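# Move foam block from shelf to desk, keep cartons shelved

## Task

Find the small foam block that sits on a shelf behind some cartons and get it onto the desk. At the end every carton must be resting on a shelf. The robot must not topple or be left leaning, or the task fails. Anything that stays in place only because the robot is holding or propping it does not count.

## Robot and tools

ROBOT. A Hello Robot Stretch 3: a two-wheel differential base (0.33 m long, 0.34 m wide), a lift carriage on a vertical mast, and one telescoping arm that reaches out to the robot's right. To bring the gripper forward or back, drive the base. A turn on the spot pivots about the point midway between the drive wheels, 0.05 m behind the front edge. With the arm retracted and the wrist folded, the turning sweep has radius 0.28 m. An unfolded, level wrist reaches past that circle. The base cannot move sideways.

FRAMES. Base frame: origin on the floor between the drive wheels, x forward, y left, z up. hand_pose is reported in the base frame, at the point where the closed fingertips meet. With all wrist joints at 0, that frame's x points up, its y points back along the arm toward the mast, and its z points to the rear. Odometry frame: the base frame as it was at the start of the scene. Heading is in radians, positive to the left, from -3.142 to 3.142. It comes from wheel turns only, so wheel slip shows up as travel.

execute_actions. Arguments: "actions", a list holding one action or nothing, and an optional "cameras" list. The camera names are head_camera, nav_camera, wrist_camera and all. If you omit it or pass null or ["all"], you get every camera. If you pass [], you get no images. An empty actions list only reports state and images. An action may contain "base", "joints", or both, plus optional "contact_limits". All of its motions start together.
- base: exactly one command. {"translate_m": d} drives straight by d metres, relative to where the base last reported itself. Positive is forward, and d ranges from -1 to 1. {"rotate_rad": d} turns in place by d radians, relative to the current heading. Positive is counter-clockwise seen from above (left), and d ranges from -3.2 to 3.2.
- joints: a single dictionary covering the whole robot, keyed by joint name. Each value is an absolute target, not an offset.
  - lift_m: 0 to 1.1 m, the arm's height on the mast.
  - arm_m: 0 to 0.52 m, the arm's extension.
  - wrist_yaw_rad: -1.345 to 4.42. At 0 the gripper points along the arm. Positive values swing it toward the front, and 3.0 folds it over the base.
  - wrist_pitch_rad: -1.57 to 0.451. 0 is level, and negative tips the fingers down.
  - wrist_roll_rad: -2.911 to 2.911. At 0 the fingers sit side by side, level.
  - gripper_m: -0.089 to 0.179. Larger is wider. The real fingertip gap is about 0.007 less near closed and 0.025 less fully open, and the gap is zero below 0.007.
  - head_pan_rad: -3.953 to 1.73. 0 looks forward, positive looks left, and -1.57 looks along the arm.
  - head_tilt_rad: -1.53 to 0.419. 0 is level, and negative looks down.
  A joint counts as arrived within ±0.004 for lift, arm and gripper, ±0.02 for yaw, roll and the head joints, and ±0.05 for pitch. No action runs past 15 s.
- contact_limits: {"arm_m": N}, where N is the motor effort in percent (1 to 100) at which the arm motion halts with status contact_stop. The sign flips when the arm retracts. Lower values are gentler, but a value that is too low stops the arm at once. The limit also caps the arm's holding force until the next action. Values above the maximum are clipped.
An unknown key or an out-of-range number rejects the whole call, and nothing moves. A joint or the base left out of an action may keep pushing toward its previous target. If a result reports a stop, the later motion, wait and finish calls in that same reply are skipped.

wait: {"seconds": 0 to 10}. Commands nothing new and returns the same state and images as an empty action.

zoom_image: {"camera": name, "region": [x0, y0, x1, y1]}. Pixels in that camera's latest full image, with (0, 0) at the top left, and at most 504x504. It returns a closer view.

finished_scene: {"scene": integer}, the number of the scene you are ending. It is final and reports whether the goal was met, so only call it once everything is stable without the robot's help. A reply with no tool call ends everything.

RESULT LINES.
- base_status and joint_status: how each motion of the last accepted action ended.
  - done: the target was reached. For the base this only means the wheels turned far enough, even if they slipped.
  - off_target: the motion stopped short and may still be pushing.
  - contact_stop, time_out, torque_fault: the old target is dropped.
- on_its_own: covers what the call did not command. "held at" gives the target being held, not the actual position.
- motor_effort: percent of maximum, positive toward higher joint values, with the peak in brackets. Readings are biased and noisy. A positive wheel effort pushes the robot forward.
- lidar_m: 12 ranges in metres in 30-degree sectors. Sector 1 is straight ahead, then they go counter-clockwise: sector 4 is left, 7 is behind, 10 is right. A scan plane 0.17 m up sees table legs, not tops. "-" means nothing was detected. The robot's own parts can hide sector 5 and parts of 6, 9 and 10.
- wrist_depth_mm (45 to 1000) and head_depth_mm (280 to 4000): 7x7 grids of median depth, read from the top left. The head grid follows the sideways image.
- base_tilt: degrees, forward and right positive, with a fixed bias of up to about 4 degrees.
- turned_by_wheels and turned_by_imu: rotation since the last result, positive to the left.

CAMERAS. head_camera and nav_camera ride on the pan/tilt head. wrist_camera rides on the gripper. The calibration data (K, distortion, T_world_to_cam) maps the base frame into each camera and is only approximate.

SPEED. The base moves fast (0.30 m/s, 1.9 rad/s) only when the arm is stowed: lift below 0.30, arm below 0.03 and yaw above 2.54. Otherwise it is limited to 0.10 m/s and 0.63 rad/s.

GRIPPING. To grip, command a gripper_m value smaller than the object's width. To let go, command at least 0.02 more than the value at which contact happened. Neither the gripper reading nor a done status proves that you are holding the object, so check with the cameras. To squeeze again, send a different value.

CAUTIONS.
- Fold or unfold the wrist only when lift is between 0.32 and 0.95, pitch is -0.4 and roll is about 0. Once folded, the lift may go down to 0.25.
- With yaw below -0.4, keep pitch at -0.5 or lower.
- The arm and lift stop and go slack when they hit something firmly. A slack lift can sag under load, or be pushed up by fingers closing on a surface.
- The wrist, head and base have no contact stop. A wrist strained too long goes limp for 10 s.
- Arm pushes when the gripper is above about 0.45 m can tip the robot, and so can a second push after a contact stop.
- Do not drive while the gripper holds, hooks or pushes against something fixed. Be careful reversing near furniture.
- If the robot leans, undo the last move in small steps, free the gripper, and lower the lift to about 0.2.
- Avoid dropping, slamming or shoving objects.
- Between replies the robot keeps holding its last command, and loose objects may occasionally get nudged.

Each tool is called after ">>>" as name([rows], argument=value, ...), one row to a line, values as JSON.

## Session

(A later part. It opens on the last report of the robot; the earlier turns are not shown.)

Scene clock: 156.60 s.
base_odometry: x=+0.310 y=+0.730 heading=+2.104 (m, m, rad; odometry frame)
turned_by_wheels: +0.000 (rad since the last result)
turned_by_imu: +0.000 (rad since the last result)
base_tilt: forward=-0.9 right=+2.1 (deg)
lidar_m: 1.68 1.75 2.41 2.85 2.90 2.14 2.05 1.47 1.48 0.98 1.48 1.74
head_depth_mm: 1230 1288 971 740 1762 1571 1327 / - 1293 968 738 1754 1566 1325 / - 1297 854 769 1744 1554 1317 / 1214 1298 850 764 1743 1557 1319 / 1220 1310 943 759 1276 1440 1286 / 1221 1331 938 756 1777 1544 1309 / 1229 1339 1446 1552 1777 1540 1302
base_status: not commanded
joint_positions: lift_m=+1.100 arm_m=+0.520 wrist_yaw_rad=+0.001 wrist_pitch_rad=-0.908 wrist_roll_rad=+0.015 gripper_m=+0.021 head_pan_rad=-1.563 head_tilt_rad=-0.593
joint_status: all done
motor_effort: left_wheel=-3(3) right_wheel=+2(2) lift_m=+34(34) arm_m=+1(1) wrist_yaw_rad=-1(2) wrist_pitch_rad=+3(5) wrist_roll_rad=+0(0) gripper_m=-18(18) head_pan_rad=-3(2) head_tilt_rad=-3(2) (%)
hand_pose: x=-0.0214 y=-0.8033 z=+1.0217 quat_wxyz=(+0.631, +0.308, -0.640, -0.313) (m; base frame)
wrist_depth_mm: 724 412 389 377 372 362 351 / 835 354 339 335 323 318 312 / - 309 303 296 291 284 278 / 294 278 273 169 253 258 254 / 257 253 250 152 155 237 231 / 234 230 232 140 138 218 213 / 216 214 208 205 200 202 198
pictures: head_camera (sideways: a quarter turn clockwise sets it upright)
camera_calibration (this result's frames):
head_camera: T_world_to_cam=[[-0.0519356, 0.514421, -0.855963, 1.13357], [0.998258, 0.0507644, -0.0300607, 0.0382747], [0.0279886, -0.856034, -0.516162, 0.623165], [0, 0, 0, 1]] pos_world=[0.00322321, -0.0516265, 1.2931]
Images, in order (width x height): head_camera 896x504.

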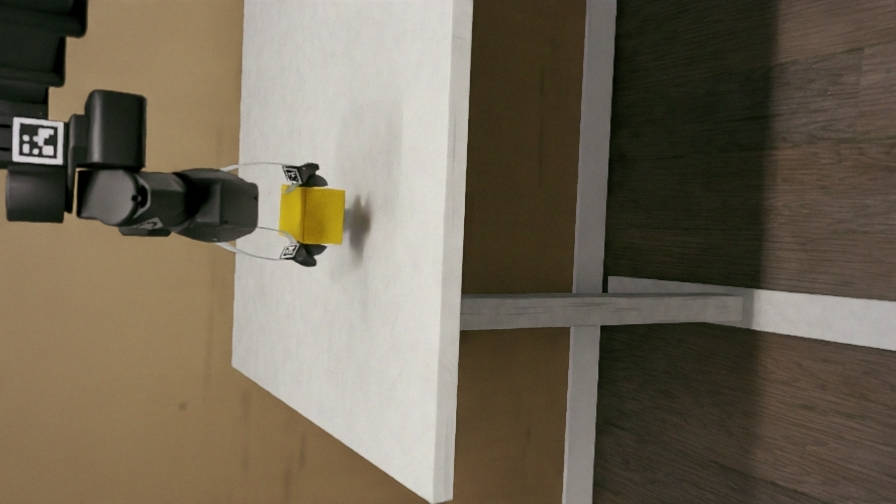

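Depth 205 vs 168 → lower ~0.04.

>>> execute_actions([
  {"joints":{"lift_m":1.059}},
], cameras=[])

>>> execute_actions([
  {"joints":{"gripper_m":0.11}},
], cameras=[])

>>> execute_actions([
  {"joints":{"wrist_pitch_rad":-0.3,"lift_m":1.1}},
], cameras=["head_camera"])

Scene clock: 158.77 s.
base_odometry: x=+0.310 y=+0.730 heading=+2.104 (m, m, rad; odometry frame)
turned_by_wheels: +0.000 (rad since the last result)
turned_by_imu: +0.000 (rad since the last result)
base_tilt: forward=-0.9 right=+2.1 (deg)
lidar_m: 1.68 1.75 2.41 2.86 2.91 2.15 2.06 1.47 1.48 0.98 1.49 1.73
head_depth_mm: 1176 1303 972 742 1750 1574 1324 / 1179 1308 968 739 1757 1571 1324 / 1184 - 881 768 1744 1559 1318 / 1213 1293 844 763 1760 1557 1312 / 1219 1309 945 761 1272 1431 1282 / 1217 1331 938 758 1779 1558 1310 / 1225 1336 1448 1553 1770 1547 1305
base_status: not commanded
joint_positions: lift_m=+1.059 arm_m=+0.520 wrist_yaw_rad=+0.001 wrist_pitch_rad=-0.909 wrist_roll_rad=+0.015 gripper_m=+0.021 head_pan_rad=-1.563 head_tilt_rad=-0.593
joint_status: all done
motor_effort: left_wheel=-3(3) right_wheel=+2(2) lift_m=+25(29) arm_m=+1(1) wrist_yaw_rad=-1(2) wrist_pitch_rad=+3(2) wrist_roll_rad=+0(0) gripper_m=-17(18) head_pan_rad=-2(3) head_tilt_rad=-3(3) (%)
hand_pose: x=-0.0214 y=-0.8032 z=+0.9809 quat_wxyz=(+0.631, +0.309, -0.640, -0.313) (m; base frame)
wrist_depth_mm: 687 332 321 315 306 295 290 / 308 289 281 274 269 262 257 / 264 256 251 244 241 236 230 / 234 230 225 169 208 214 209 / 212 209 207 152 156 195 191 / 195 190 192 139 139 181 176 / 178 177 172 168 165 167 164
pictures: none
No camera images: the call's "cameras" was empty. Leave "cameras" out to get every camera's image.

Scene clock: 160.17 s.
base_odometry: x=+0.310 y=+0.730 heading=+2.104 (m, m, rad; odometry frame)
turned_by_wheels: +0.000 (rad since the last result)
turned_by_imu: +0.000 (rad since the last result)
base_tilt: forward=-1.0 right=+2.1 (deg)
lidar_m: 1.68 1.74 2.41 2.86 2.90 2.15 2.06 1.47 1.48 0.98 1.49 1.74
head_depth_mm: 1174 1304 969 741 1772 1563 1325 / 1178 1310 962 737 1763 1570 1326 / 1178 - 855 766 1749 1567 1319 / 1209 1293 874 766 1752 1559 1316 / 1222 1303 946 759 1274 1436 1284 / 1221 1324 939 755 1783 1551 1306 / 1227 1337 1445 1555 1774 1543 1309
base_status: not commanded
joint_positions: lift_m=+1.059 arm_m=+0.520 wrist_yaw_rad=+0.001 wrist_pitch_rad=-0.909 wrist_roll_rad=+0.015 gripper_m=+0.110 head_pan_rad=-1.563 head_tilt_rad=-0.593
joint_status: all done
motor_effort: left_wheel=-4(3) right_wheel=+2(2) lift_m=+25(25) arm_m=+1(1) wrist_yaw_rad=-2(2) wrist_pitch_rad=+4(3) wrist_roll_rad=+0(0) gripper_m=+1(81) head_pan_rad=-3(3) head_tilt_rad=-2(3) (%)
hand_pose: x=-0.0214 y=-0.8032 z=+0.9809 quat_wxyz=(+0.631, +0.309, -0.640, -0.313) (m; base frame)
wrist_depth_mm: 693 329 321 312 306 300 292 / 309 288 279 273 269 261 258 / 262 255 249 243 240 237 230 / 233 231 225 171 209 214 208 / 211 209 206 155 191 197 192 / 194 193 187 143 160 181 177 / 178 177 173 170 166 164 165
pictures: none
No camera images: the call's "cameras" was empty. Leave "cameras" out to get every camera's image.

Scene clock: 161.37 s.
base_odometry: x=+0.310 y=+0.730 heading=+2.104 (m, m, rad; odometry frame)
turned_by_wheels: +0.000 (rad since the last result)
turned_by_imu: +0.000 (rad since the last result)
base_tilt: forward=-0.9 right=+2.0 (deg)
lidar_m: 1.68 1.75 2.40 2.85 2.89 2.14 2.06 1.47 1.48 0.98 1.49 1.74
head_depth_mm: 1227 1290 979 743 1752 1577 1323 / - 1291 965 738 1742 1562 1325 / - 1318 961 769 1751 1562 1314 / 1215 1303 951 765 1762 1560 1311 / 1213 1308 942 761 1278 1440 1288 / 1221 1330 937 756 1788 1548 1307 / 1227 1332 1439 1559 1775 1542 1304
base_status: not commanded
joint_positions: lift_m=+1.100 arm_m=+0.520 wrist_yaw_rad=+0.001 wrist_pitch_rad=-0.326 wrist_roll_rad=+0.015 gripper_m=+0.110 head_pan_rad=-1.563 head_tilt_rad=-0.593
joint_status: all done
motor_effort: left_wheel=-3(3) right_wheel=+2(2) lift_m=+34(36) arm_m=+1(1) wrist_yaw_rad=-2(2) wrist_pitch_rad=+8(9) wrist_roll_rad=+0(0) gripper_m=+0(0) head_pan_rad=-3(3) head_tilt_rad=-3(2) (%)
hand_pose: x=-0.0212 y=-0.8997 z=+1.1337 quat_wxyz=(+0.693, +0.114, -0.703, -0.115) (m; base frame)
wrist_depth_mm: 612 604 583 585 576 571 565 / 645 629 630 628 614 604 604 / 694 684 693 676 652 656 650 / 746 745 695 649 656 613 604 / 835 792 515 493 480 489 454 / 906 857 400 394 390 - 372 / - 340 330 326 323 308 314
pictures: head_camera (sideways: a quarter turn clockwise sets it upright)
camera_calibration (this result's frames):
head_camera: T_world_to_cam=[[-0.0519356, 0.514422, -0.855963, 1.13357], [0.998258, 0.0507644, -0.0300607, 0.0382747], [0.0279886, -0.856034, -0.516162, 0.623166], [0, 0, 0, 1]] pos_world=[0.00322321, -0.0516265, 1.2931]
Images, in order (width x height): head_camera 896x504.

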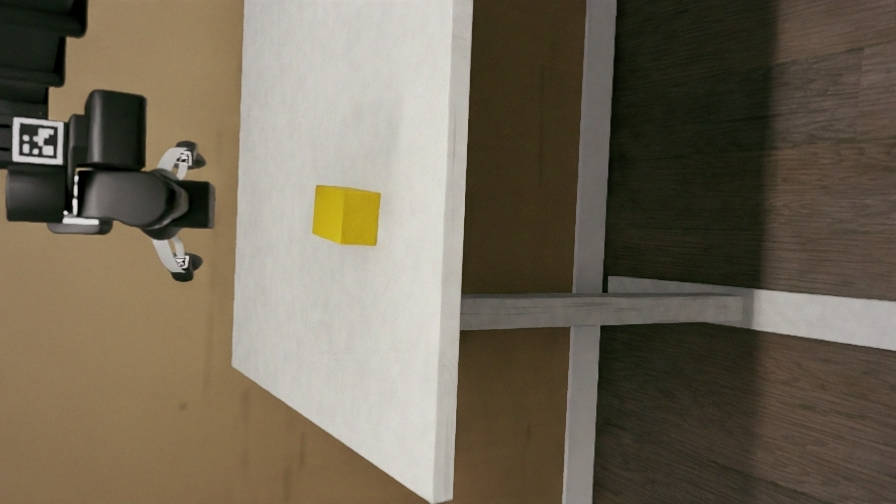

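>>> finished_scene(scene=2)

The scene is finished: the task was done.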